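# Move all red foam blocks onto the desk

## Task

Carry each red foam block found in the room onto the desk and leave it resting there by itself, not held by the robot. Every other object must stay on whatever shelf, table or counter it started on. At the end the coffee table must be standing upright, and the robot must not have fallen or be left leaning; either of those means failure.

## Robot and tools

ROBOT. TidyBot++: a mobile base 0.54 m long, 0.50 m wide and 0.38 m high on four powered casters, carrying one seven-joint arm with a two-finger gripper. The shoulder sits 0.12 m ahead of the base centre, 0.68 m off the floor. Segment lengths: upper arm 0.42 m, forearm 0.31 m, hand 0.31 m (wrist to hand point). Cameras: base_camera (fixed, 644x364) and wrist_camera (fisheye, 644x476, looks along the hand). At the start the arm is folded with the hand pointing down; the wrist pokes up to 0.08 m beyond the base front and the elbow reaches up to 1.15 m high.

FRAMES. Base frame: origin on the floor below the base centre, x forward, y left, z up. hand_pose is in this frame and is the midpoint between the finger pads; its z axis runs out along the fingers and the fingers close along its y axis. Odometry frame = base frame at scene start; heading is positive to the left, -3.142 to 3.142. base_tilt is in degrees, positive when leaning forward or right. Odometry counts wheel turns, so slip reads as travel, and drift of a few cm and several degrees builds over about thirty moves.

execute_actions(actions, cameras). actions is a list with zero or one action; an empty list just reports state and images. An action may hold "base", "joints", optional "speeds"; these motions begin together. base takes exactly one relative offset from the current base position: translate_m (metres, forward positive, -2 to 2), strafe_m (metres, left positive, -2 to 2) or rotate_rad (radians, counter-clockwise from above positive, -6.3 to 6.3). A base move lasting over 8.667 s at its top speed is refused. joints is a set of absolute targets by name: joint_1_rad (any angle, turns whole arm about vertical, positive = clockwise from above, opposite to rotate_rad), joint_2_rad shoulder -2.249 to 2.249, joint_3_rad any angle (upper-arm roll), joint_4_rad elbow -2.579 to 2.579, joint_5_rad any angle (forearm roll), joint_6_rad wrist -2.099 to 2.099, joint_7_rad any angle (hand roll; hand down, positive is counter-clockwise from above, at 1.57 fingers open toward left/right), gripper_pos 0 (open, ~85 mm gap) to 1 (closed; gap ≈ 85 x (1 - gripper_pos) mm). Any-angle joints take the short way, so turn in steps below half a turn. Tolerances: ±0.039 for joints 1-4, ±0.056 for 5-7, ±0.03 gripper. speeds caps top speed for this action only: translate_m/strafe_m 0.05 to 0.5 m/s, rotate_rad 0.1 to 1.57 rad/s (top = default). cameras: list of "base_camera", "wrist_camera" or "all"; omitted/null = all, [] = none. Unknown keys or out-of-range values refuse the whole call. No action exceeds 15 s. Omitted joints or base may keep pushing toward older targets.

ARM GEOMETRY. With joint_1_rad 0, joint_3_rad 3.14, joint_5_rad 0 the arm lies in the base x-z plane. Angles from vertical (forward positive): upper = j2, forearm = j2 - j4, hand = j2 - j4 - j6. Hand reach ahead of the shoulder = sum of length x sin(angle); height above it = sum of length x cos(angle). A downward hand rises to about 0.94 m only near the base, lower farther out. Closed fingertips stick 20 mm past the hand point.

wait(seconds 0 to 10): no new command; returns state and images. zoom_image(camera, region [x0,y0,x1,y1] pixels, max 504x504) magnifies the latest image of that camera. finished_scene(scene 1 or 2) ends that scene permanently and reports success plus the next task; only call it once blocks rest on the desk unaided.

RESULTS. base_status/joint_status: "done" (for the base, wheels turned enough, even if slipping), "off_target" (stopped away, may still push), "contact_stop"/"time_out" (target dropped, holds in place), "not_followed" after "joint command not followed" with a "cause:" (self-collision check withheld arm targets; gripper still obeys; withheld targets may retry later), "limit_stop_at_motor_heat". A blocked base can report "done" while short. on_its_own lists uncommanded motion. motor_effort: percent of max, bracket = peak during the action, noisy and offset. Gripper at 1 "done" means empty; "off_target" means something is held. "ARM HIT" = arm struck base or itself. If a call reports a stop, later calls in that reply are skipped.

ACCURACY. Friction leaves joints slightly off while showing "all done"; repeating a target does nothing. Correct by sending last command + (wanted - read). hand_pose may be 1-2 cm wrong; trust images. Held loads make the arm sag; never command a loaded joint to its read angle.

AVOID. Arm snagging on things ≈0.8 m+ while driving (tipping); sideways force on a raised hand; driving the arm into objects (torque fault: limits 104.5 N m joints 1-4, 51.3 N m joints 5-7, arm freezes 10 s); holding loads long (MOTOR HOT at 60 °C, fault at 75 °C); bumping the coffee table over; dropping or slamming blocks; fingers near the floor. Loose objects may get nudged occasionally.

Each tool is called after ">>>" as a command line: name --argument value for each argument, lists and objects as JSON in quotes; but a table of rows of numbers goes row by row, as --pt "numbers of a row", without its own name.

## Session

>>> execute_actions --actions '[]'

Scene clock: 0.00 s.
base_odometry: x=+0.000 y=+0.000 heading=+0.000 (m, m, rad; odometry frame)
base_tilt: forward=-0.6 right=-0.2 (deg)
base_status: not commanded
joint_positions: joint_1_rad=+0.018 joint_2_rad=-0.391 joint_3_rad=+3.131 joint_4_rad=-2.521 joint_5_rad=+0.017 joint_6_rad=-0.900 joint_7_rad=+1.593 gripper_pos=+0.000
joint_status: not commanded
motor_effort: joint_1_rad=+1 joint_2_rad=+1 joint_3_rad=+1 joint_4_rad=+12 joint_5_rad=-1 joint_6_rad=-2 joint_7_rad=+1 (%)
hand_pose: x=+0.2597 y=-0.0043 z=+0.5948 quat_wxyz=(+0.010, +0.998, +0.013, +0.056) (m; base frame)
pictures: base_camera, wrist_camera
camera_calibration (this result's frames):
wrist_camera: T_world_to_cam=[[0.0590045, -0.996439, 0.0602302, -0.062881], [-0.990109, -0.0661097, -0.123749, 0.392208], [0.12729, -0.0523327, -0.990484, 0.685519], [0, 0, 0, 1]] pos_world=[0.304779, -0.000853275, 0.731318]
Images, in order (width x height): base_camera 644x364, wrist_camera 644x476.

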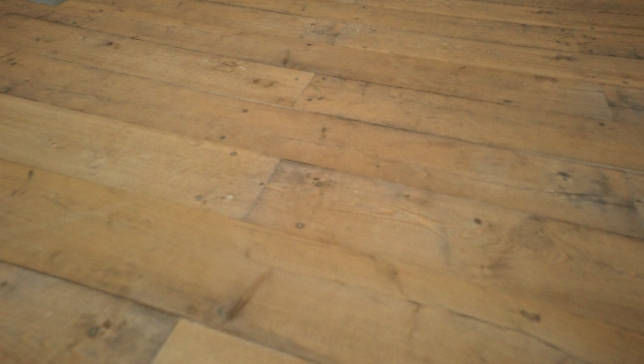

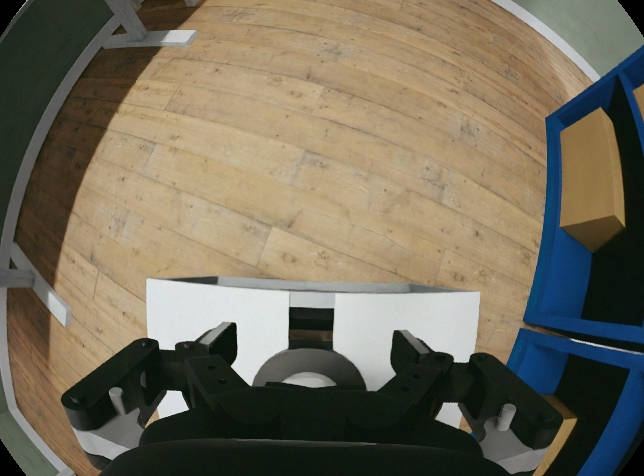

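>>> execute_actions --actions '[{"joints":{"joint_1_rad":-0.6,"joint_2_rad":-0.6,"joint_4_rad":-1.6,"joint_6_rad":-1.0,"joint_7_rad":1.57}}]' --cameras '["wrist_camera"]'

>>> execute_actions --actions '[{"joints":{"joint_1_rad":-2.8}}]' --cameras '["wrist_camera"]'

>>> execute_actions --actions '[{"joints":{"joint_1_rad":-4.8}}]' --cameras '["wrist_camera"]'

Scene clock: 3.67 s.
base_odometry: x=+0.000 y=+0.000 heading=+0.000 (m, m, rad; odometry frame)
base_tilt: forward=-0.7 right=-0.2 (deg)
base_status: not commanded
joint_positions: joint_1_rad=-0.583 joint_2_rad=-0.593 joint_3_rad=+3.131 joint_4_rad=-1.621 joint_5_rad=+0.017 joint_6_rad=-0.962 joint_7_rad=+1.591 gripper_pos=+0.000
joint_status: all done
motor_effort: joint_1_rad=+1(0) joint_2_rad=+1(4) joint_3_rad=+1(2) joint_4_rad=+22(22) joint_5_rad=-1(1) joint_6_rad=+8(8) joint_7_rad=+1(1) (%)
hand_pose: x=+0.3835 y=+0.1771 z=+1.0663 quat_wxyz=(-0.143, +0.799, +0.255, +0.525) (m; base frame)
pictures: wrist_camera
camera_calibration (this result's frames):
wrist_camera: T_world_to_cam=[[0.542025, -0.835681, 0.0885815, -0.161773], [-0.285683, -0.282367, -0.91578, 1.19774], [0.790313, 0.47107, -0.39179, 0.160885], [0, 0, 0, 1]] pos_world=[0.30271, 0.127225, 1.17423]
Images, in order (width x height): wrist_camera 644x476.

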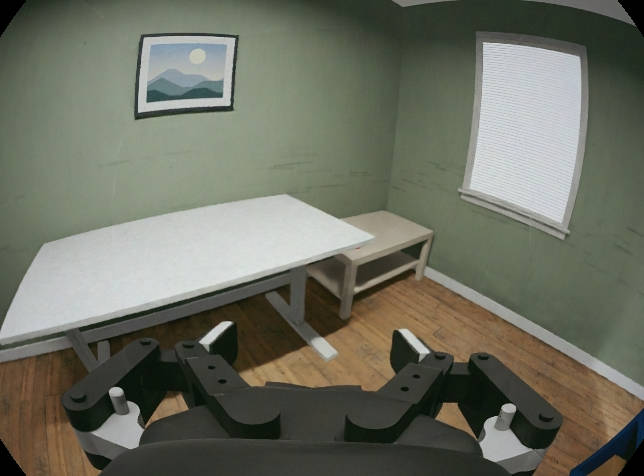

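Scene clock: 6.93 s.
base_odometry: x=+0.000 y=+0.000 heading=+0.000 (m, m, rad; odometry frame)
base_tilt: forward=-0.6 right=-0.2 (deg)
base_status: not commanded
joint_positions: joint_1_rad=-2.784 joint_2_rad=-0.593 joint_3_rad=+3.131 joint_4_rad=-1.621 joint_5_rad=+0.017 joint_6_rad=-0.962 joint_7_rad=+1.591 gripper_pos=+0.000
joint_status: all done
motor_effort: joint_1_rad=+0(0) joint_2_rad=+1(2) joint_3_rad=+1(1) joint_4_rad=+22(22) joint_5_rad=-1(1) joint_6_rad=+7(8) joint_7_rad=+2(1) (%)
hand_pose: x=-0.1800 y=+0.1092 z=+1.0663 quat_wxyz=(-0.533, +0.135, +0.828, +0.111) (m; base frame)
pictures: wrist_camera
camera_calibration (this result's frames):
wrist_camera: T_world_to_cam=[[0.355554, 0.930449, 0.0885792, -0.13958], [0.396499, -0.0643321, -0.915778, 1.11656], [-0.846387, 0.36073, -0.391795, 0.355658], [0, 0, 0, 1]] pos_world=[-0.0920621, 0.0734059, 1.17423]
Images, in order (width x height): wrist_camera 644x476.

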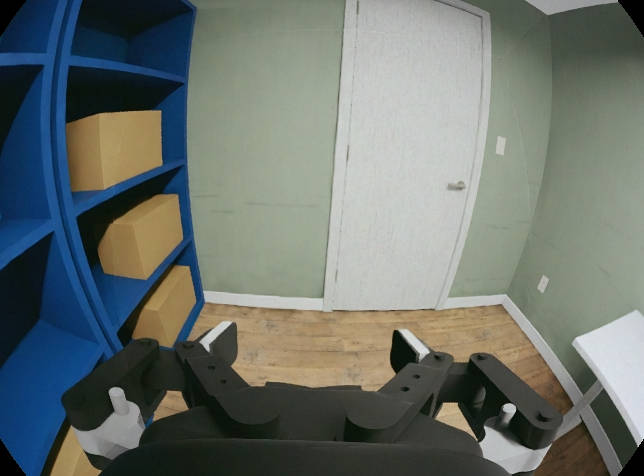

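Scene clock: 10.03 s.
base_odometry: x=+0.000 y=+0.000 heading=+0.000 (m, m, rad; odometry frame)
base_tilt: forward=-0.6 right=-0.2 (deg)
base_status: not commanded
joint_positions: joint_1_rad=-4.784 joint_2_rad=-0.593 joint_3_rad=+3.131 joint_4_rad=-1.621 joint_5_rad=+0.017 joint_6_rad=-0.962 joint_7_rad=+1.591 gripper_pos=+0.000
joint_status: all done
motor_effort: joint_1_rad=+1(1) joint_2_rad=+1(2) joint_3_rad=+1(2) joint_4_rad=+22(21) joint_5_rad=-1(1) joint_6_rad=+8(8) joint_7_rad=+2(2) (%)
hand_pose: x=+0.1441 y=-0.3173 z=+1.0663 quat_wxyz=(-0.381, -0.624, +0.561, -0.389) (m; base frame)
pictures: wrist_camera
camera_calibration (this result's frames):
wrist_camera: T_world_to_cam=[[-0.994016, -0.0639267, 0.0885779, 0.0210205], [-0.106514, 0.387304, -0.915779, 1.17642], [0.0242361, -0.919733, -0.391795, 0.252054], [0, 0, 0, 1]] pos_world=[0.140091, -0.222465, 1.17423]
Images, in order (width x height): wrist_camera 644x476.

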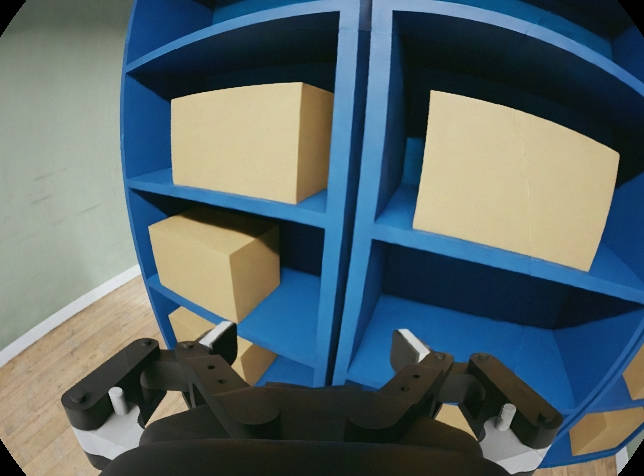

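>>> execute_actions --actions '[{"base":{"rotate_rad":-0.2},"joints":{"joint_1_rad":-6.3}}]' --cameras '[]'

>>> execute_actions --actions '[{"base":{"translate_m":1.4},"joints":{"joint_1_rad":-5.4}}]'

>>> execute_actions --actions '[{"base":{"rotate_rad":1.47},"joints":{"joint_1_rad":-6.283,"joint_6_rad":-1.3}}]'

Scene clock: 14.60 s.
base_odometry: x=+0.000 y=+0.000 heading=-0.199 (m, m, rad; odometry frame)
base_tilt: forward=-0.6 right=-0.2 (deg)
base_status: done
joint_positions: joint_1_rad=-6.284 joint_2_rad=-0.594 joint_3_rad=+3.131 joint_4_rad=-1.621 joint_5_rad=+0.017 joint_6_rad=-0.963 joint_7_rad=+1.591 gripper_pos=+0.000
joint_status: all done
motor_effort: joint_1_rad=+1(0) joint_2_rad=+1(3) joint_3_rad=+1(2) joint_4_rad=+21(22) joint_5_rad=-1(1) joint_6_rad=+7(7) joint_7_rad=+1(1) (%)
hand_pose: x=+0.4369 y=+0.0026 z=+1.0664 quat_wxyz=(-0.014, -0.839, -0.015, -0.544) (m; base frame)
pictures: none
No camera images: the call's "cameras" was empty. Leave "cameras" out to get every camera's image.

Scene clock: 18.77 s.
base_odometry: x=+1.373 y=-0.275 heading=-0.198 (m, m, rad; odometry frame)
base_tilt: forward=-0.6 right=-0.2 (deg)
base_status: done
joint_positions: joint_1_rad=-5.415 joint_2_rad=-0.600 joint_3_rad=+3.131 joint_4_rad=-1.620 joint_5_rad=+0.017 joint_6_rad=-0.966 joint_7_rad=+1.591 gripper_pos=+0.000
joint_status: all done
motor_effort: joint_1_rad=+0(0) joint_2_rad=+2(5) joint_3_rad=+1(2) joint_4_rad=+22(22) joint_5_rad=-1(1) joint_6_rad=+8(8) joint_7_rad=+1(2) (%)
hand_pose: x=+0.3244 y=-0.2390 z=+1.0678 quat_wxyz=(-0.242, -0.766, +0.339, -0.489) (m; base frame)
pictures: base_camera, wrist_camera
camera_calibration (this result's frames):
wrist_camera: T_world_to_cam=[[-0.76507, -0.637839, 0.0884847, -0.0061599], [-0.312001, 0.246966, -0.917422, 1.20159], [0.563315, -0.729499, -0.387953, 0.186826], [0, 0, 0, 1]] pos_world=[0.264944, -0.164393, 1.17539]
Images, in order (width x height): base_camera 644x364, wrist_camera 644x476.

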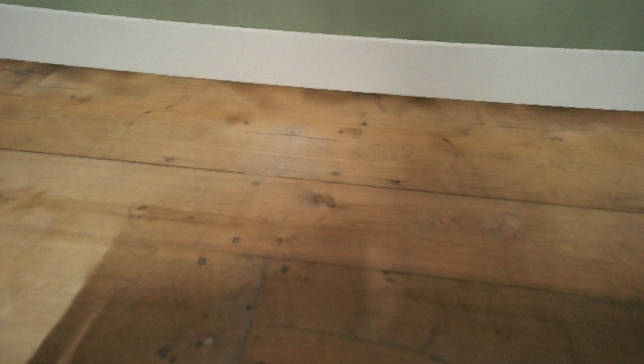

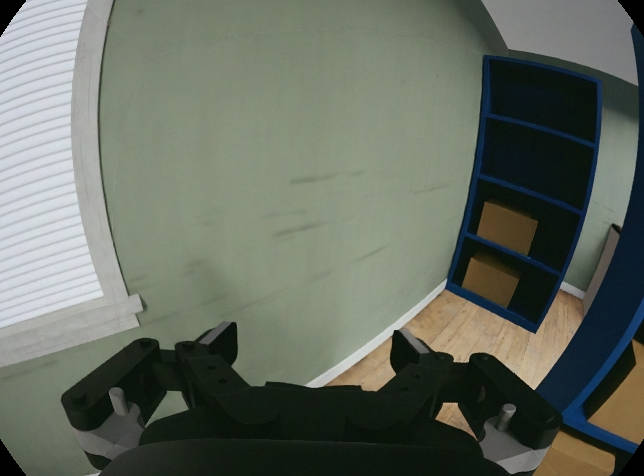

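Scene clock: 21.00 s.
base_odometry: x=+1.373 y=-0.275 heading=+1.271 (m, m, rad; odometry frame)
base_tilt: forward=-0.6 right=-0.2 (deg)
base_status: done
joint_positions: joint_1_rad=-6.269 joint_2_rad=-0.600 joint_3_rad=+3.131 joint_4_rad=-1.620 joint_5_rad=+0.017 joint_6_rad=-1.263 joint_7_rad=+1.591 gripper_pos=+0.000
joint_status: all done
motor_effort: joint_1_rad=+1(1) joint_2_rad=+3(3) joint_3_rad=+2(3) joint_4_rad=+21(22) joint_5_rad=-1(0) joint_6_rad=+6(6) joint_7_rad=+1(2) (%)
hand_pose: x=+0.3848 y=-0.0032 z=+0.9899 quat_wxyz=(-0.017, -0.909, -0.007, -0.416) (m; base frame)
pictures: base_camera, wrist_camera
camera_calibration (this result's frames):
wrist_camera: T_world_to_cam=[[-0.00220327, -0.996127, 0.0878962, -0.0968476], [-0.643316, -0.0658816, -0.762761, 1.06407], [0.765598, -0.0582256, -0.640679, 0.469049], [0, 0, 0, 1]] pos_world=[0.325216, 0.000940658, 1.12065]
Images, in order (width x height): base_camera 644x364, wrist_camera 644x476.

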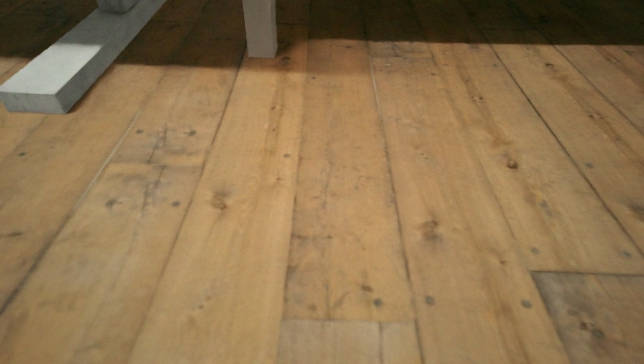

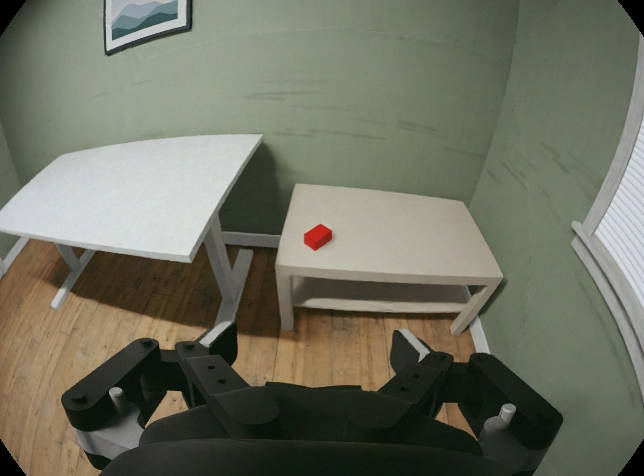

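>>> execute_actions --actions '[{"base":{"translate_m":0.33},"joints":{"joint_1_rad":-6.22,"joint_2_rad":0.6,"joint_3_rad":3.17,"joint_5_rad":-0.04,"joint_4_rad":-1.25,"joint_6_rad":-0.95,"joint_7_rad":1.53}}]'

Scene clock: 25.17 s.
base_odometry: x=+1.470 y=+0.041 heading=+1.272 (m, m, rad; odometry frame)
base_tilt: forward=-0.6 right=-0.2 (deg)
base_status: done
joint_positions: joint_1_rad=-6.238 joint_2_rad=+0.599 joint_3_rad=+3.148 joint_4_rad=-1.278 joint_5_rad=-0.008 joint_6_rad=-0.987 joint_7_rad=+1.551 gripper_pos=+0.000
joint_status: all done
motor_effort: joint_1_rad=+1(0) joint_2_rad=-40(42) joint_3_rad=+0(1) joint_4_rad=+19(21) joint_5_rad=+0(1) joint_6_rad=+2(6) joint_7_rad=+1(2) (%)
hand_pose: x=+0.7409 y=-0.0279 z=+0.6356 quat_wxyz=(+0.000, -0.990, +0.036, -0.139) (m; base frame)
pictures: base_camera, wrist_camera
camera_calibration (this result's frames):
wrist_camera: T_world_to_cam=[[-0.0443929, -0.998428, 0.0342051, -0.0241661], [-0.957007, 0.0326771, -0.288218, 0.954899], [0.286647, -0.0455293, -0.956954, 0.524178], [0, 0, 0, 1]] pos_world=[0.762518, -0.031466, 0.77766]
Images, in order (width x height): base_camera 644x364, wrist_camera 644x476.

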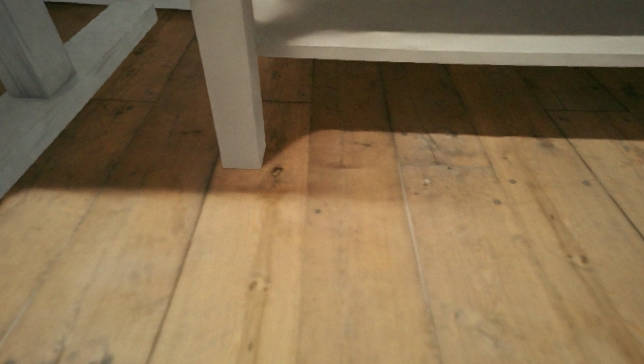

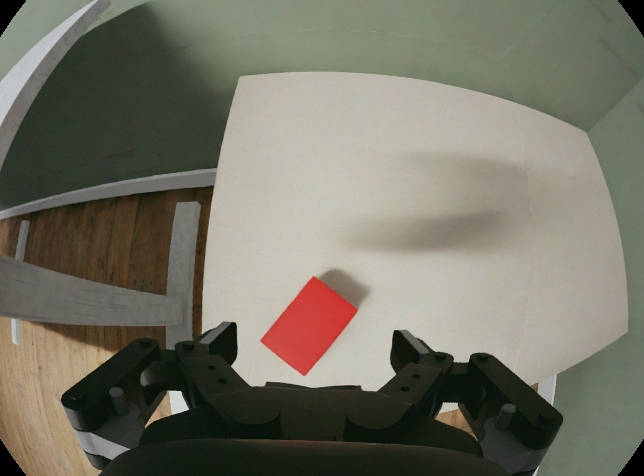

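>>> execute_actions --actions '[{"base":{"translate_m":-0.02},"joints":{"joint_2_rad":0.76,"joint_4_rad":-1.3,"joint_6_rad":-0.75,"joint_7_rad":0.85}}]' --cameras '["wrist_camera"]'

Scene clock: 28.20 s.
base_odometry: x=+1.464 y=+0.022 heading=+1.272 (m, m, rad; odometry frame)
base_tilt: forward=-0.6 right=-0.2 (deg)
base_status: done
joint_positions: joint_1_rad=-6.237 joint_2_rad=+0.764 joint_3_rad=+3.149 joint_4_rad=-1.284 joint_5_rad=-0.009 joint_6_rad=-0.785 joint_7_rad=+0.858 gripper_pos=+0.000
joint_status: all done
motor_effort: joint_1_rad=+1(2) joint_2_rad=-44(48) joint_3_rad=+0(1) joint_4_rad=+19(21) joint_5_rad=-1(2) joint_6_rad=+2(3) joint_7_rad=+1(1) (%)
hand_pose: x=+0.7833 y=-0.0315 z=+0.5446 quat_wxyz=(+0.051, -0.916, +0.371, -0.145) (m; base frame)
pictures: wrist_camera
camera_calibration (this result's frames):
wrist_camera: T_world_to_cam=[[-0.647249, -0.745501, -0.159051, 0.562665], [-0.7046, 0.664725, -0.248354, 0.769845], [0.290873, -0.0486798, -0.955522, 0.420674], [0, 0, 0, 1]] pos_world=[0.784255, -0.0717901, 0.682649]
Images, in order (width x height): wrist_camera 644x476.

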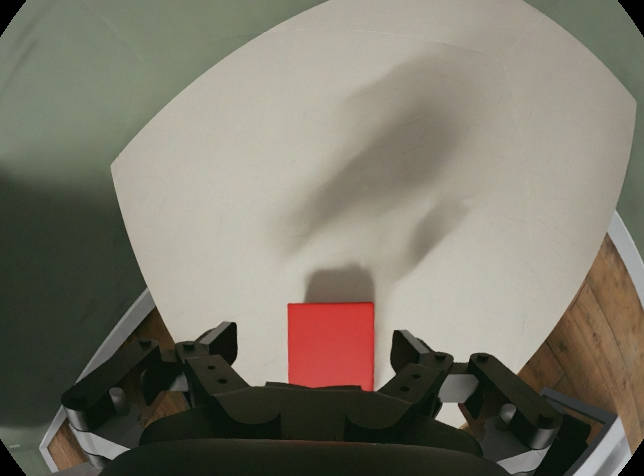

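>>> execute_actions --actions '[{"joints":{"joint_2_rad":0.84,"joint_4_rad":-1.34,"joint_6_rad":-0.65}}]' --cameras '["wrist_camera"]'

>>> execute_actions --actions '[{"joints":{"gripper_pos":1}}]' --cameras '[]'

>>> execute_actions --actions '[{"joints":{"joint_2_rad":0.1,"joint_6_rad":-1.0}}]' --cameras '[]'

>>> execute_actions --actions '[{"joints":{"joint_1_rad":-7.15,"joint_2_rad":0.3,"joint_4_rad":-0.9,"joint_6_rad":-1.45}}]' --cameras '["wrist_camera"]'

Scene clock: 31.27 s.
base_odometry: x=+1.464 y=+0.022 heading=+1.272 (m, m, rad; odometry frame)
base_tilt: forward=-0.6 right=-0.2 (deg)
base_status: not commanded
joint_positions: joint_1_rad=-6.237 joint_2_rad=+0.843 joint_3_rad=+3.149 joint_4_rad=-1.320 joint_5_rad=-0.009 joint_6_rad=-0.684 joint_7_rad=+0.858 gripper_pos=+0.000
joint_status: all done
motor_effort: joint_1_rad=+1(1) joint_2_rad=-45(49) joint_3_rad=+0(0) joint_4_rad=+17(18) joint_5_rad=-1(1) joint_6_rad=+1(3) joint_7_rad=+1(1) (%)
hand_pose: x=+0.7838 y=-0.0318 z=+0.4884 quat_wxyz=(+0.048, -0.917, +0.371, -0.139) (m; base frame)
pictures: wrist_camera
camera_calibration (this result's frames):
wrist_camera: T_world_to_cam=[[-0.649781, -0.745209, -0.149826, 0.551254], [-0.7077, 0.665031, -0.238526, 0.754044], [0.277391, -0.048958, -0.959509, 0.379257], [0, 0, 0, 1]] pos_world=[0.786628, -0.0720956, 0.626352]
Images, in order (width x height): wrist_camera 644x476.

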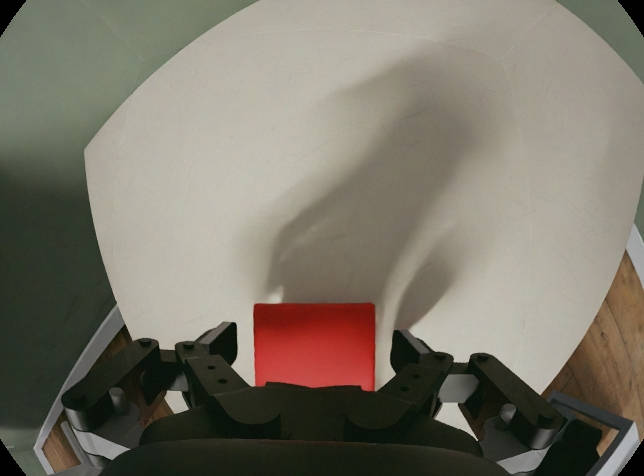

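Scene clock: 32.37 s.
base_odometry: x=+1.464 y=+0.022 heading=+1.272 (m, m, rad; odometry frame)
base_tilt: forward=-0.6 right=-0.2 (deg)
base_status: not commanded
joint_positions: joint_1_rad=-6.237 joint_2_rad=+0.839 joint_3_rad=+3.149 joint_4_rad=-1.320 joint_5_rad=-0.009 joint_6_rad=-0.684 joint_7_rad=+0.858 gripper_pos=+0.367
joint_status: gripper_pos off_target (ended at +0.367, target +1.000)
motor_effort: joint_1_rad=+1(0) joint_2_rad=-46(47) joint_3_rad=+0(0) joint_4_rad=+18(18) joint_5_rad=-1(1) joint_6_rad=+2(4) joint_7_rad=+1(2) (%)
hand_pose: x=+0.7846 y=-0.0320 z=+0.4914 quat_wxyz=(+0.049, -0.917, +0.371, -0.141) (m; base frame)
pictures: none
No camera images: the call's "cameras" was empty. Leave "cameras" out to get every camera's image.

Scene clock: 34.37 s.
base_odometry: x=+1.464 y=+0.022 heading=+1.272 (m, m, rad; odometry frame)
base_tilt: forward=-0.6 right=-0.2 (deg)
base_status: not commanded
joint_positions: joint_1_rad=-6.237 joint_2_rad=+0.101 joint_3_rad=+3.149 joint_4_rad=-1.322 joint_5_rad=-0.009 joint_6_rad=-0.965 joint_7_rad=+0.858 gripper_pos=+0.367
joint_status: all done
motor_effort: joint_1_rad=+1(0) joint_2_rad=-26(49) joint_3_rad=+1(0) joint_4_rad=+23(24) joint_5_rad=+0(1) joint_6_rad=+6(6) joint_7_rad=+1(1) (%)
hand_pose: x=+0.6850 y=-0.0265 z=+0.9199 quat_wxyz=(+0.123, -0.862, +0.348, -0.347) (m; base frame)
pictures: none
No camera images: the call's "cameras" was empty. Leave "cameras" out to get every camera's image.

Scene clock: 36.57 s.
base_odometry: x=+1.464 y=+0.022 heading=+1.272 (m, m, rad; odometry frame)
base_tilt: forward=-0.6 right=-0.2 (deg)
base_status: not commanded
joint_positions: joint_1_rad=-7.139 joint_2_rad=+0.289 joint_3_rad=+3.157 joint_4_rad=-0.928 joint_5_rad=-0.013 joint_6_rad=-1.414 joint_7_rad=+0.858 gripper_pos=+0.367
joint_status: all done
motor_effort: joint_1_rad=+1(3) joint_2_rad=-31(31) joint_3_rad=+0(1) joint_4_rad=+21(23) joint_5_rad=-1(2) joint_6_rad=+3(6) joint_7_rad=+1(1) (%)
hand_pose: x=+0.4921 y=+0.4271 z=+0.9226 quat_wxyz=(+0.180, -0.965, -0.064, -0.177) (m; base frame)
pictures: wrist_camera
camera_calibration (this result's frames):
wrist_camera: T_world_to_cam=[[0.211296, -0.936222, -0.280788, 0.547454], [-0.916672, -0.0901129, -0.389347, 0.910463], [0.339213, 0.339658, -0.87725, 0.626983], [0, 0, 0, 1]] pos_world=[0.506241, 0.381623, 1.05823]
Images, in order (width x height): wrist_camera 644x476.

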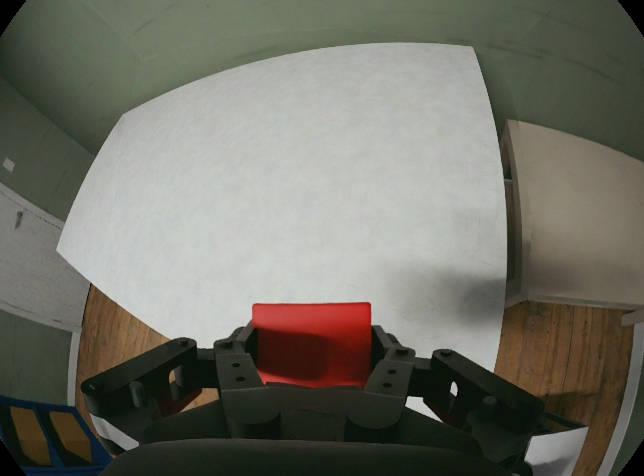

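>>> execute_actions --actions '[{"joints":{"joint_2_rad":0.62,"joint_4_rad":-0.71,"joint_6_rad":-1.5}}]' --cameras '[]'

>>> execute_actions --actions '[{"joints":{"joint_2_rad":0.685}}]' --cameras '[]'

>>> execute_actions --actions '[{"joints":{"gripper_pos":0}}]' --cameras '[]'

>>> execute_actions --actions '[{"joints":{"joint_2_rad":0.0}}]' --cameras '["wrist_camera"]'

>>> execute_actions --actions '[{"base":{"translate_m":-1.3},"joints":{"joint_1_rad":-6.283,"joint_2_rad":-0.3,"joint_4_rad":-2.5,"joint_6_rad":0.3,"joint_7_rad":1.57}}]'

>>> execute_actions --actions '[{"base":{"rotate_rad":3.0}}]'

Scene clock: 41.50 s.
base_odometry: x=+1.464 y=+0.022 heading=+1.272 (m, m, rad; odometry frame)
base_tilt: forward=-0.6 right=-0.2 (deg)
base_status: not commanded
joint_positions: joint_1_rad=-7.139 joint_2_rad=+0.627 joint_3_rad=+3.157 joint_4_rad=-0.737 joint_5_rad=-0.013 joint_6_rad=-1.463 joint_7_rad=+0.858 gripper_pos=+0.367
joint_status: all done
motor_effort: joint_1_rad=+0(1) joint_2_rad=-43(47) joint_3_rad=+0(0) joint_4_rad=+21(22) joint_5_rad=-1(1) joint_6_rad=+2(4) joint_7_rad=+1(2) (%)
hand_pose: x=+0.5470 y=+0.4907 z=+0.7912 quat_wxyz=(+0.112, -0.985, -0.066, -0.110) (m; base frame)
pictures: none
No camera images: the call's "cameras" was empty. Leave "cameras" out to get every camera's image.

Scene clock: 42.60 s.
base_odometry: x=+1.464 y=+0.022 heading=+1.272 (m, m, rad; odometry frame)
base_tilt: forward=-0.6 right=-0.2 (deg)
base_status: not commanded
joint_positions: joint_1_rad=-7.139 joint_2_rad=+0.678 joint_3_rad=+3.157 joint_4_rad=-0.728 joint_5_rad=-0.013 joint_6_rad=-1.466 joint_7_rad=+0.858 gripper_pos=+0.367
joint_status: all done
motor_effort: joint_1_rad=+1(1) joint_2_rad=-39(46) joint_3_rad=+1(0) joint_4_rad=+18(21) joint_5_rad=-1(0) joint_6_rad=+2(3) joint_7_rad=+0(1) (%)
hand_pose: x=+0.5506 y=+0.4953 z=+0.7607 quat_wxyz=(+0.096, -0.989, -0.066, -0.094) (m; base frame)
pictures: none
No camera images: the call's "cameras" was empty. Leave "cameras" out to get every camera's image.

Scene clock: 43.70 s.
base_odometry: x=+1.464 y=+0.022 heading=+1.272 (m, m, rad; odometry frame)
base_tilt: forward=-0.6 right=-0.2 (deg)
base_status: not commanded
joint_positions: joint_1_rad=-7.139 joint_2_rad=+0.681 joint_3_rad=+3.157 joint_4_rad=-0.728 joint_5_rad=-0.013 joint_6_rad=-1.466 joint_7_rad=+0.858 gripper_pos=+0.000
joint_status: all done
motor_effort: joint_1_rad=+1(1) joint_2_rad=-44(45) joint_3_rad=+0(0) joint_4_rad=+20(21) joint_5_rad=-1(1) joint_6_rad=+1(2) joint_7_rad=+1(2) (%)
hand_pose: x=+0.5508 y=+0.4955 z=+0.7590 quat_wxyz=(+0.095, -0.989, -0.066, -0.093) (m; base frame)
pictures: none
No camera images: the call's "cameras" was empty. Leave "cameras" out to get every camera's image.

Scene clock: 45.83 s.
base_odometry: x=+1.464 y=+0.022 heading=+1.272 (m, m, rad; odometry frame)
base_tilt: forward=-0.6 right=-0.2 (deg)
base_status: not commanded
joint_positions: joint_1_rad=-7.139 joint_2_rad=-0.004 joint_3_rad=+3.157 joint_4_rad=-0.724 joint_5_rad=-0.013 joint_6_rad=-1.466 joint_7_rad=+0.858 gripper_pos=+0.000
joint_status: all done
motor_effort: joint_1_rad=+1(1) joint_2_rad=-16(47) joint_3_rad=+1(1) joint_4_rad=+17(22) joint_5_rad=-1(1) joint_6_rad=+7(6) joint_7_rad=+2(2) (%)
hand_pose: x=+0.4215 y=+0.3465 z=+1.1592 quat_wxyz=(+0.327, -0.886, -0.060, -0.323) (m; base frame)
pictures: wrist_camera
camera_calibration (this result's frames):
wrist_camera: T_world_to_cam=[[0.328245, -0.803824, -0.496107, 0.707827], [-0.763277, 0.083697, -0.640627, 1.09706], [0.556474, 0.588949, -0.586068, 0.370379], [0, 0, 0, 1]] pos_world=[0.398917, 0.259014, 1.27103]
Images, in order (width x height): wrist_camera 644x476.

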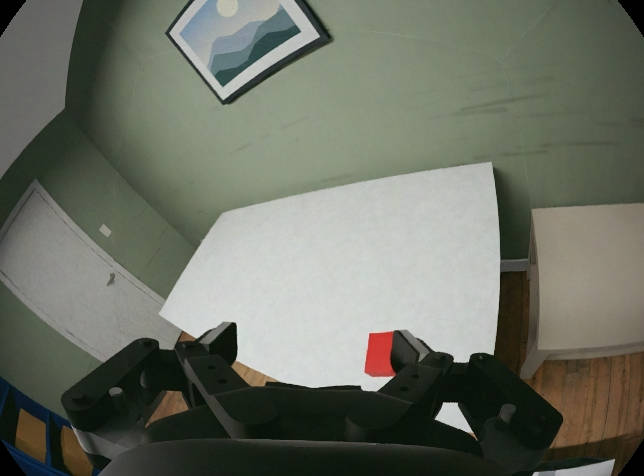

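Scene clock: 52.80 s.
base_odometry: x=+1.197 y=-0.851 heading=+1.290 (m, m, rad; odometry frame)
base_tilt: forward=-0.6 right=-0.2 (deg)
base_status: translate_m time_out (by the wheels' count: -0.913 of -1.300)
joint_positions: joint_1_rad=-6.292 joint_2_rad=-0.302 joint_3_rad=+3.166 joint_4_rad=-2.486 joint_5_rad=-0.016 joint_6_rad=+0.267 joint_7_rad=+1.550 gripper_pos=+0.000
joint_status: all done
motor_effort: joint_1_rad=+1(9) joint_2_rad=-8(25) joint_3_rad=+0(14) joint_4_rad=+21(35) joint_5_rad=-1(1) joint_6_rad=+8(11) joint_7_rad=+2(2) (%)
hand_pose: x=+0.5440 y=-0.0068 z=+0.7972 quat_wxyz=(+0.007, -0.818, +0.024, -0.575) (m; base frame)
pictures: base_camera, wrist_camera
camera_calibration (this result's frames):
wrist_camera: T_world_to_cam=[[-0.0498502, -0.998718, 0.00877071, 0.00581993], [-0.325922, 0.00796597, -0.945363, 0.99268], [0.944082, -0.0499851, -0.325901, -0.124445], [0, 0, 0, 1]] pos_world=[0.441312, -0.00831556, 0.897836]
Images, in order (width x height): base_camera 644x364, wrist_camera 644x476.

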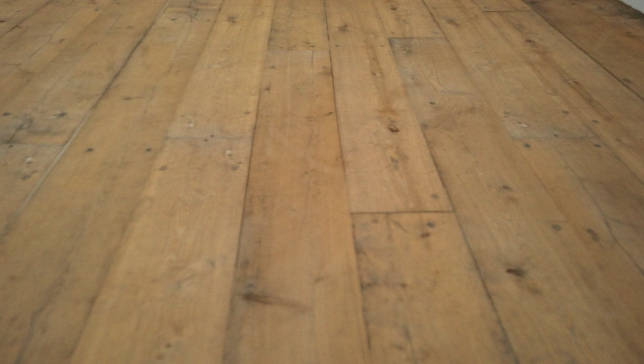

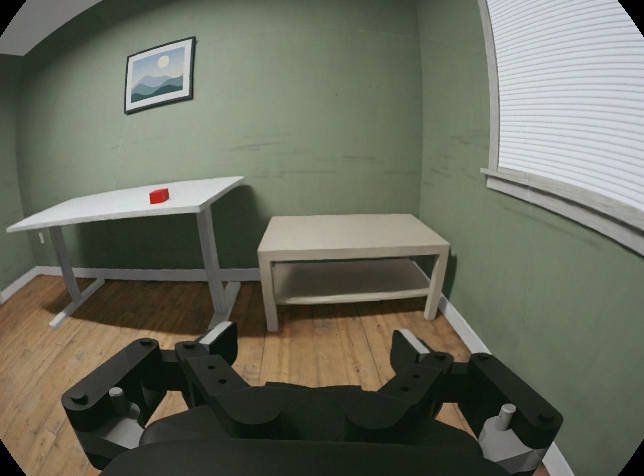

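not run: a stop came earlier in this reply.

>>> execute_actions --actions '[{"base":{"translate_m":0.25},"joints":{"joint_2_rad":-0.6,"joint_4_rad":-1.6,"joint_6_rad":-1.1}}]' --cameras '[]'

>>> execute_actions --actions '[{"base":{"strafe_m":-0.3},"joints":{"joint_1_rad":-9.3}}]' --cameras '["wrist_camera"]'

Scene clock: 56.73 s.
base_odometry: x=+1.266 y=-0.611 heading=+1.289 (m, m, rad; odometry frame)
base_tilt: forward=-0.6 right=-0.2 (deg)
base_status: done
joint_positions: joint_1_rad=-6.292 joint_2_rad=-0.598 joint_3_rad=+3.166 joint_4_rad=-1.621 joint_5_rad=-0.016 joint_6_rad=-1.065 joint_7_rad=+1.550 gripper_pos=+0.000
joint_status: all done
motor_effort: joint_1_rad=+1(1) joint_2_rad=+2(10) joint_3_rad=+1(2) joint_4_rad=+21(26) joint_5_rad=-1(1) joint_6_rad=+8(9) joint_7_rad=+1(1) (%)
hand_pose: x=+0.4212 y=-0.0027 z=+1.0396 quat_wxyz=(+0.016, -0.864, +0.017, -0.503) (m; base frame)
pictures: none
No camera images: the call's "cameras" was empty. Leave "cameras" out to get every camera's image.

Scene clock: 60.57 s.
base_odometry: x=+1.555 y=-0.694 heading=+1.290 (m, m, rad; odometry frame)
base_tilt: forward=-0.7 right=-0.2 (deg)
base_status: done
joint_positions: joint_1_rad=-9.284 joint_2_rad=-0.599 joint_3_rad=+3.167 joint_4_rad=-1.621 joint_5_rad=-0.016 joint_6_rad=-1.066 joint_7_rad=+1.550 gripper_pos=+0.000
joint_status: all done
motor_effort: joint_1_rad=+1(0) joint_2_rad=+2(4) joint_3_rad=+1(3) joint_4_rad=+21(22) joint_5_rad=-1(2) joint_6_rad=+7(7) joint_7_rad=+1(2) (%)
hand_pose: x=-0.1791 y=+0.0479 z=+1.0397 quat_wxyz=(+0.502, -0.082, -0.860, -0.021) (m; base frame)
pictures: wrist_camera
camera_calibration (this result's frames):
wrist_camera: T_world_to_cam=[[0.173333, 0.984852, 0.00474566, -0.028529], [0.475743, -0.0795093, -0.875984, 1.06148], [-0.862337, 0.154095, -0.482317, 0.469213], [0, 0, 0, 1]] pos_world=[-0.0954282, 0.0401914, 1.15629]
Images, in order (width x height): wrist_camera 644x476.

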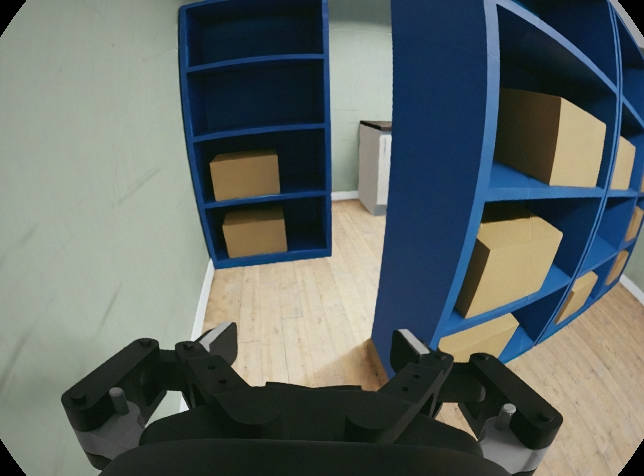

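>>> execute_actions --actions '[{"base":{"translate_m":-1.15}}]' --cameras '[]'

>>> execute_actions --actions '[{"joints":{"joint_1_rad":-8.3}}]' --cameras '["wrist_camera"]'

Scene clock: 65.33 s.
base_odometry: x=+1.236 y=-1.799 heading=+1.290 (m, m, rad; odometry frame)
base_tilt: forward=-0.6 right=-0.1 (deg)
base_status: done
joint_positions: joint_1_rad=-9.285 joint_2_rad=-0.597 joint_3_rad=+3.167 joint_4_rad=-1.620 joint_5_rad=-0.016 joint_6_rad=-1.067 joint_7_rad=+1.550 gripper_pos=+0.000
joint_status: not commanded
motor_effort: joint_1_rad=+1(0) joint_2_rad=+2(5) joint_3_rad=+1(0) joint_4_rad=+21(22) joint_5_rad=-1(2) joint_6_rad=+7(7) joint_7_rad=+1(0) (%)
hand_pose: x=-0.1794 y=+0.0478 z=+1.0391 quat_wxyz=(+0.501, -0.082, -0.861, -0.021) (m; base frame)
pictures: none
No camera images: the call's "cameras" was empty. Leave "cameras" out to get every camera's image.

Scene clock: 67.63 s.
base_odometry: x=+1.236 y=-1.799 heading=+1.290 (m, m, rad; odometry frame)
base_tilt: forward=-0.7 right=-0.2 (deg)
base_status: not commanded
joint_positions: joint_1_rad=-8.316 joint_2_rad=-0.597 joint_3_rad=+3.167 joint_4_rad=-1.620 joint_5_rad=-0.016 joint_6_rad=-1.067 joint_7_rad=+1.550 gripper_pos=+0.000
joint_status: all done
motor_effort: joint_1_rad=+1(1) joint_2_rad=+2(2) joint_3_rad=+1(1) joint_4_rad=+22(21) joint_5_rad=-1(1) joint_6_rad=+7(8) joint_7_rad=+1(2) (%)
hand_pose: x=-0.0105 y=+0.2730 z=+1.0391 quat_wxyz=(+0.434, -0.473, -0.724, -0.252) (m; base frame)
pictures: wrist_camera
camera_calibration (this result's frames):
wrist_camera: T_world_to_cam=[[0.909742, 0.415147, 0.00479879, -0.116207], [0.204941, -0.438989, -0.874808, 1.09273], [-0.361067, 0.796832, -0.484447, 0.411637], [0, 0, 0, 1]] pos_world=[0.0304023, 0.199933, 1.1559]
Images, in order (width x height): wrist_camera 644x476.

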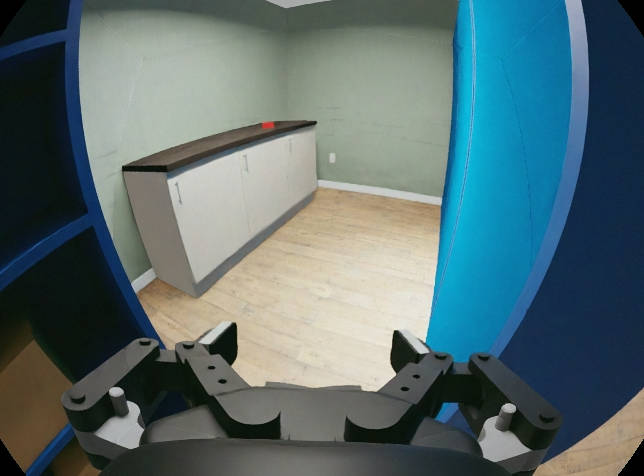

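>>> execute_actions --actions '[{"base":{"translate_m":-0.24}}]' --cameras '[]'

>>> execute_actions --actions '[{"base":{"strafe_m":2.0},"joints":{"joint_1_rad":-8.6}}]' --cameras '["wrist_camera"]'

Scene clock: 72.37 s.
base_odometry: x=+1.170 y=-2.030 heading=+1.290 (m, m, rad; odometry frame)
base_tilt: forward=-0.6 right=-0.2 (deg)
base_status: done
joint_positions: joint_1_rad=-8.316 joint_2_rad=-0.598 joint_3_rad=+3.167 joint_4_rad=-1.620 joint_5_rad=-0.016 joint_6_rad=-1.067 joint_7_rad=+1.550 gripper_pos=+0.000
joint_status: not commanded
motor_effort: joint_1_rad=+1(1) joint_2_rad=+2(5) joint_3_rad=+1(3) joint_4_rad=+22(22) joint_5_rad=-1(2) joint_6_rad=+6(7) joint_7_rad=+2(1) (%)
hand_pose: x=-0.0105 y=+0.2729 z=+1.0392 quat_wxyz=(+0.434, -0.473, -0.724, -0.252) (m; base frame)
pictures: none
No camera images: the call's "cameras" was empty. Leave "cameras" out to get every camera's image.

Scene clock: 77.73 s.
base_odometry: x=-0.752 y=-1.477 heading=+1.290 (m, m, rad; odometry frame)
base_tilt: forward=-0.6 right=-0.2 (deg)
base_status: done
joint_positions: joint_1_rad=-8.584 joint_2_rad=-0.599 joint_3_rad=+3.167 joint_4_rad=-1.620 joint_5_rad=-0.016 joint_6_rad=-1.068 joint_7_rad=+1.550 gripper_pos=+0.000
joint_status: all done
motor_effort: joint_1_rad=+1(0) joint_2_rad=+2(5) joint_3_rad=+1(2) joint_4_rad=+22(23) joint_5_rad=-2(2) joint_6_rad=+7(8) joint_7_rad=+1(1) (%)
hand_pose: x=-0.0779 y=+0.2282 z=+1.0396 quat_wxyz=(+0.464, -0.372, -0.780, -0.192) (m; base frame)
pictures: wrist_camera
camera_calibration (this result's frames):
wrist_camera: T_world_to_cam=[[0.766862, 0.641794, 0.00471587, -0.09914], [0.313434, -0.368082, -0.875371, 1.08014], [-0.560072, 0.672767, -0.483428, 0.435047], [0, 0, 0, 1]] pos_world=[-0.0188673, 0.168521, 1.1563]
Images, in order (width x height): wrist_camera 644x476.

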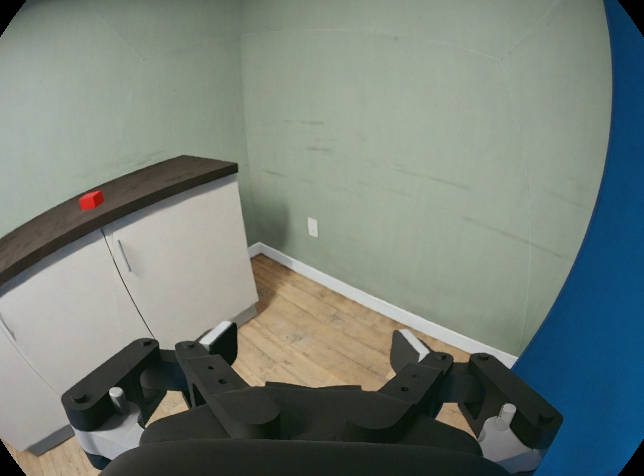

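>>> execute_actions --actions '[{"base":{"rotate_rad":3.28},"joints":{"joint_1_rad":-6.283}}]' --cameras '[]'

>>> execute_actions --actions '[{"base":{"translate_m":0.4},"joints":{"joint_2_rad":0.0,"joint_4_rad":-0.9,"joint_6_rad":-1.5}}]'

Scene clock: 82.83 s.
base_odometry: x=-0.752 y=-1.477 heading=-1.714 (m, m, rad; odometry frame)
base_tilt: forward=-0.7 right=-0.2 (deg)
base_status: done
joint_positions: joint_1_rad=-6.300 joint_2_rad=-0.599 joint_3_rad=+3.167 joint_4_rad=-1.620 joint_5_rad=-0.016 joint_6_rad=-1.068 joint_7_rad=+1.550 gripper_pos=+0.000
joint_status: all done
motor_effort: joint_1_rad=+0(0) joint_2_rad=+2(4) joint_3_rad=+1(2) joint_4_rad=+22(22) joint_5_rad=-2(1) joint_6_rad=+7(7) joint_7_rad=+1(1) (%)
hand_pose: x=+0.4203 y=-0.0004 z=+1.0396 quat_wxyz=(+0.019, -0.865, +0.014, -0.502) (m; base frame)
pictures: none
No camera images: the call's "cameras" was empty. Leave "cameras" out to get every camera's image.

Scene clock: 85.10 s.
base_odometry: x=-0.809 y=-1.873 heading=-1.713 (m, m, rad; odometry frame)
base_tilt: forward=-0.6 right=-0.2 (deg)
base_status: done
joint_positions: joint_1_rad=-6.300 joint_2_rad=+0.007 joint_3_rad=+3.167 joint_4_rad=-0.927 joint_5_rad=-0.016 joint_6_rad=-1.462 joint_7_rad=+1.550 gripper_pos=+0.000
joint_status: all done
motor_effort: joint_1_rad=+1(0) joint_2_rad=-18(23) joint_3_rad=+1(1) joint_4_rad=+19(22) joint_5_rad=-1(2) joint_6_rad=+5(7) joint_7_rad=+1(1) (%)
hand_pose: x=+0.5863 y=+0.0025 z=+1.0607 quat_wxyz=(+0.010, -0.931, +0.011, -0.364) (m; base frame)
pictures: base_camera, wrist_camera
camera_calibration (this result's frames):
wrist_camera: T_world_to_cam=[[-0.00886475, -0.999652, 0.0248559, -0.0260867], [-0.725396, -0.0106803, -0.688249, 1.21704], [0.688274, -0.0241316, -0.725049, 0.495238], [0, 0, 0, 1]] pos_world=[0.541746, -0.00112837, 1.19735]
Images, in order (width x height): base_camera 644x364, wrist_camera 644x476.

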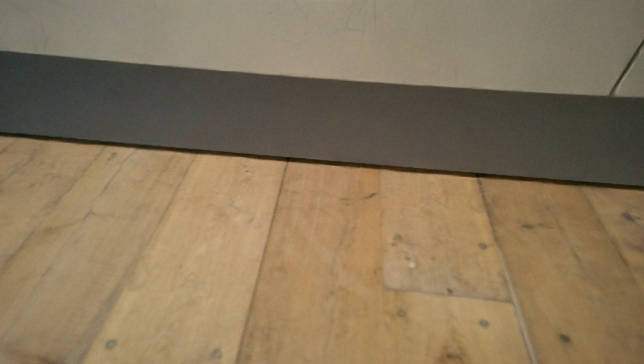

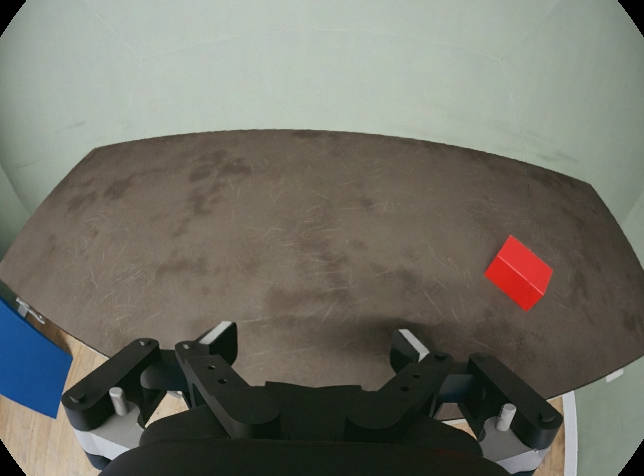

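>>> execute_actions --actions '[{"base":{"strafe_m":-0.31}}]' --cameras '[]'

>>> execute_actions --actions '[{"base":{"translate_m":0.1},"joints":{"joint_2_rad":0.2,"joint_4_rad":-0.7,"joint_6_rad":-1.75}}]'

Scene clock: 88.67 s.
base_odometry: x=-1.116 y=-1.829 heading=-1.713 (m, m, rad; odometry frame)
base_tilt: forward=-0.6 right=-0.2 (deg)
base_status: done
joint_positions: joint_1_rad=-6.292 joint_2_rad=+0.007 joint_3_rad=+3.167 joint_4_rad=-0.926 joint_5_rad=-0.017 joint_6_rad=-1.463 joint_7_rad=+1.550 gripper_pos=+0.000
joint_status: not commanded
motor_effort: joint_1_rad=+1(3) joint_2_rad=-19(20) joint_3_rad=+0(3) joint_4_rad=+19(20) joint_5_rad=-2(2) joint_6_rad=+5(6) joint_7_rad=+0(1) (%)
hand_pose: x=+0.5859 y=-0.0011 z=+1.0612 quat_wxyz=(+0.009, -0.931, +0.015, -0.364) (m; base frame)
pictures: none
No camera images: the call's "cameras" was empty. Leave "cameras" out to get every camera's image.

Scene clock: 90.33 s.
base_odometry: x=-1.130 y=-1.928 heading=-1.713 (m, m, rad; odometry frame)
base_tilt: forward=-0.6 right=-0.2 (deg)
base_status: done
joint_positions: joint_1_rad=-6.292 joint_2_rad=+0.202 joint_3_rad=+3.167 joint_4_rad=-0.724 joint_5_rad=-0.017 joint_6_rad=-1.712 joint_7_rad=+1.550 gripper_pos=+0.000
joint_status: all done
motor_effort: joint_1_rad=+1(1) joint_2_rad=-24(33) joint_3_rad=+1(1) joint_4_rad=+18(21) joint_5_rad=-1(2) joint_6_rad=+4(6) joint_7_rad=+2(2) (%)
hand_pose: x=+0.6051 y=+0.0004 z=+1.0102 quat_wxyz=(+0.006, -0.968, +0.014, -0.249) (m; base frame)
pictures: base_camera, wrist_camera
camera_calibration (this result's frames):
wrist_camera: T_world_to_cam=[[-0.00676703, -0.99951, 0.0305522, -0.0338318], [-0.869216, -0.00922589, -0.494347, 1.08711], [0.494387, -0.0299017, -0.868727, 0.70805], [0, 0, 0, 1]] pos_world=[0.594649, -0.00261378, 1.15354]
Images, in order (width x height): base_camera 644x364, wrist_camera 644x476.

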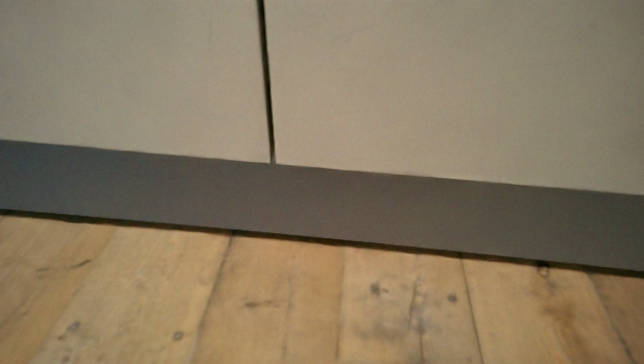

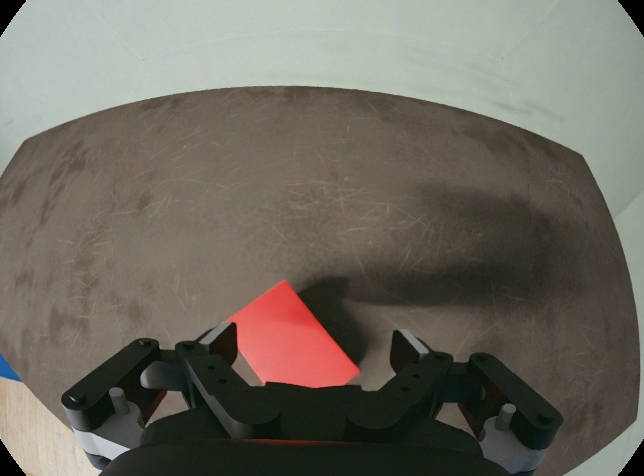

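>>> execute_actions --actions '[{"joints":{"joint_1_rad":-6.33,"joint_7_rad":2.27,"joint_2_rad":0.25,"joint_4_rad":-0.66,"joint_6_rad":-1.82}}]' --cameras '["wrist_camera"]'

Scene clock: 94.07 s.
base_odometry: x=-1.130 y=-1.928 heading=-1.713 (m, m, rad; odometry frame)
base_tilt: forward=-0.6 right=-0.2 (deg)
base_status: not commanded
joint_positions: joint_1_rad=-6.315 joint_2_rad=+0.241 joint_3_rad=+3.167 joint_4_rad=-0.686 joint_5_rad=-0.017 joint_6_rad=-1.784 joint_7_rad=+2.270 gripper_pos=+0.000
joint_status: all done
motor_effort: joint_1_rad=+1(1) joint_2_rad=-26(27) joint_3_rad=+0(1) joint_4_rad=+17(18) joint_5_rad=-1(1) joint_6_rad=+4(3) joint_7_rad=+2(1) (%)
hand_pose: x=+0.6011 y=+0.0119 z=+0.9961 quat_wxyz=(-0.068, -0.915, -0.342, -0.203) (m; base frame)
pictures: wrist_camera
camera_calibration (this result's frames):
wrist_camera: T_world_to_cam=[[0.609475, -0.731054, 0.306758, -0.670709], [-0.654193, -0.682317, -0.326305, 0.788136], [0.447853, -0.00180397, -0.894105, 0.751049], [0, 0, 0, 1]] pos_world=[0.588013, 0.0487894, 1.13444]
Images, in order (width x height): wrist_camera 644x476.

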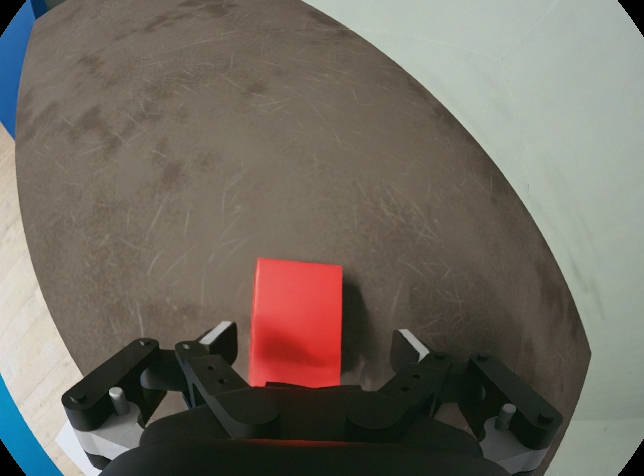

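>>> execute_actions --actions '[{"joints":{"joint_1_rad":-6.36,"joint_7_rad":2.2,"joint_2_rad":0.345}}]' --cameras '["wrist_camera"]'

Scene clock: 96.47 s.
base_odometry: x=-1.130 y=-1.928 heading=-1.713 (m, m, rad; odometry frame)
base_tilt: forward=-0.6 right=-0.2 (deg)
base_status: not commanded
joint_positions: joint_1_rad=-6.344 joint_2_rad=+0.350 joint_3_rad=+3.167 joint_4_rad=-0.681 joint_5_rad=-0.017 joint_6_rad=-1.784 joint_7_rad=+2.218 gripper_pos=+0.000
joint_status: all done
motor_effort: joint_1_rad=+1(1) joint_2_rad=-30(35) joint_3_rad=+0(0) joint_4_rad=+18(20) joint_5_rad=-1(1) joint_6_rad=+2(4) joint_7_rad=+1(2) (%)
hand_pose: x=+0.6323 y=+0.0280 z=+0.9440 quat_wxyz=(-0.045, -0.928, -0.335, -0.157) (m; base frame)
pictures: wrist_camera
camera_calibration (this result's frames):
wrist_camera: T_world_to_cam=[[0.623573, -0.746578, 0.2319, -0.599768], [-0.697801, -0.665287, -0.265455, 0.772158], [0.352464, 0.00371028, -0.935818, 0.790021], [0, 0, 0, 1]] pos_world=[0.634358, 0.0630019, 1.08338]
Images, in order (width x height): wrist_camera 644x476.

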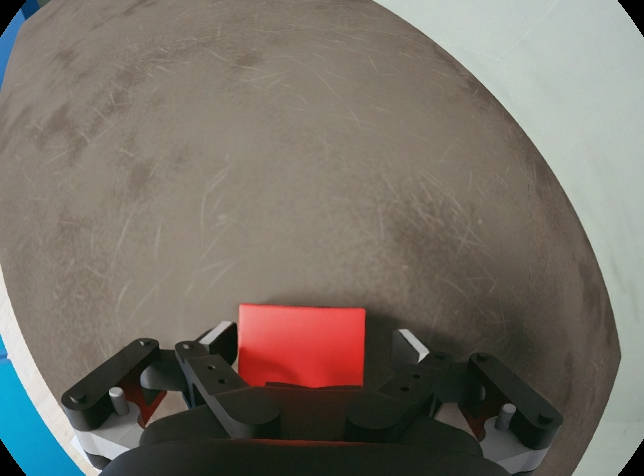

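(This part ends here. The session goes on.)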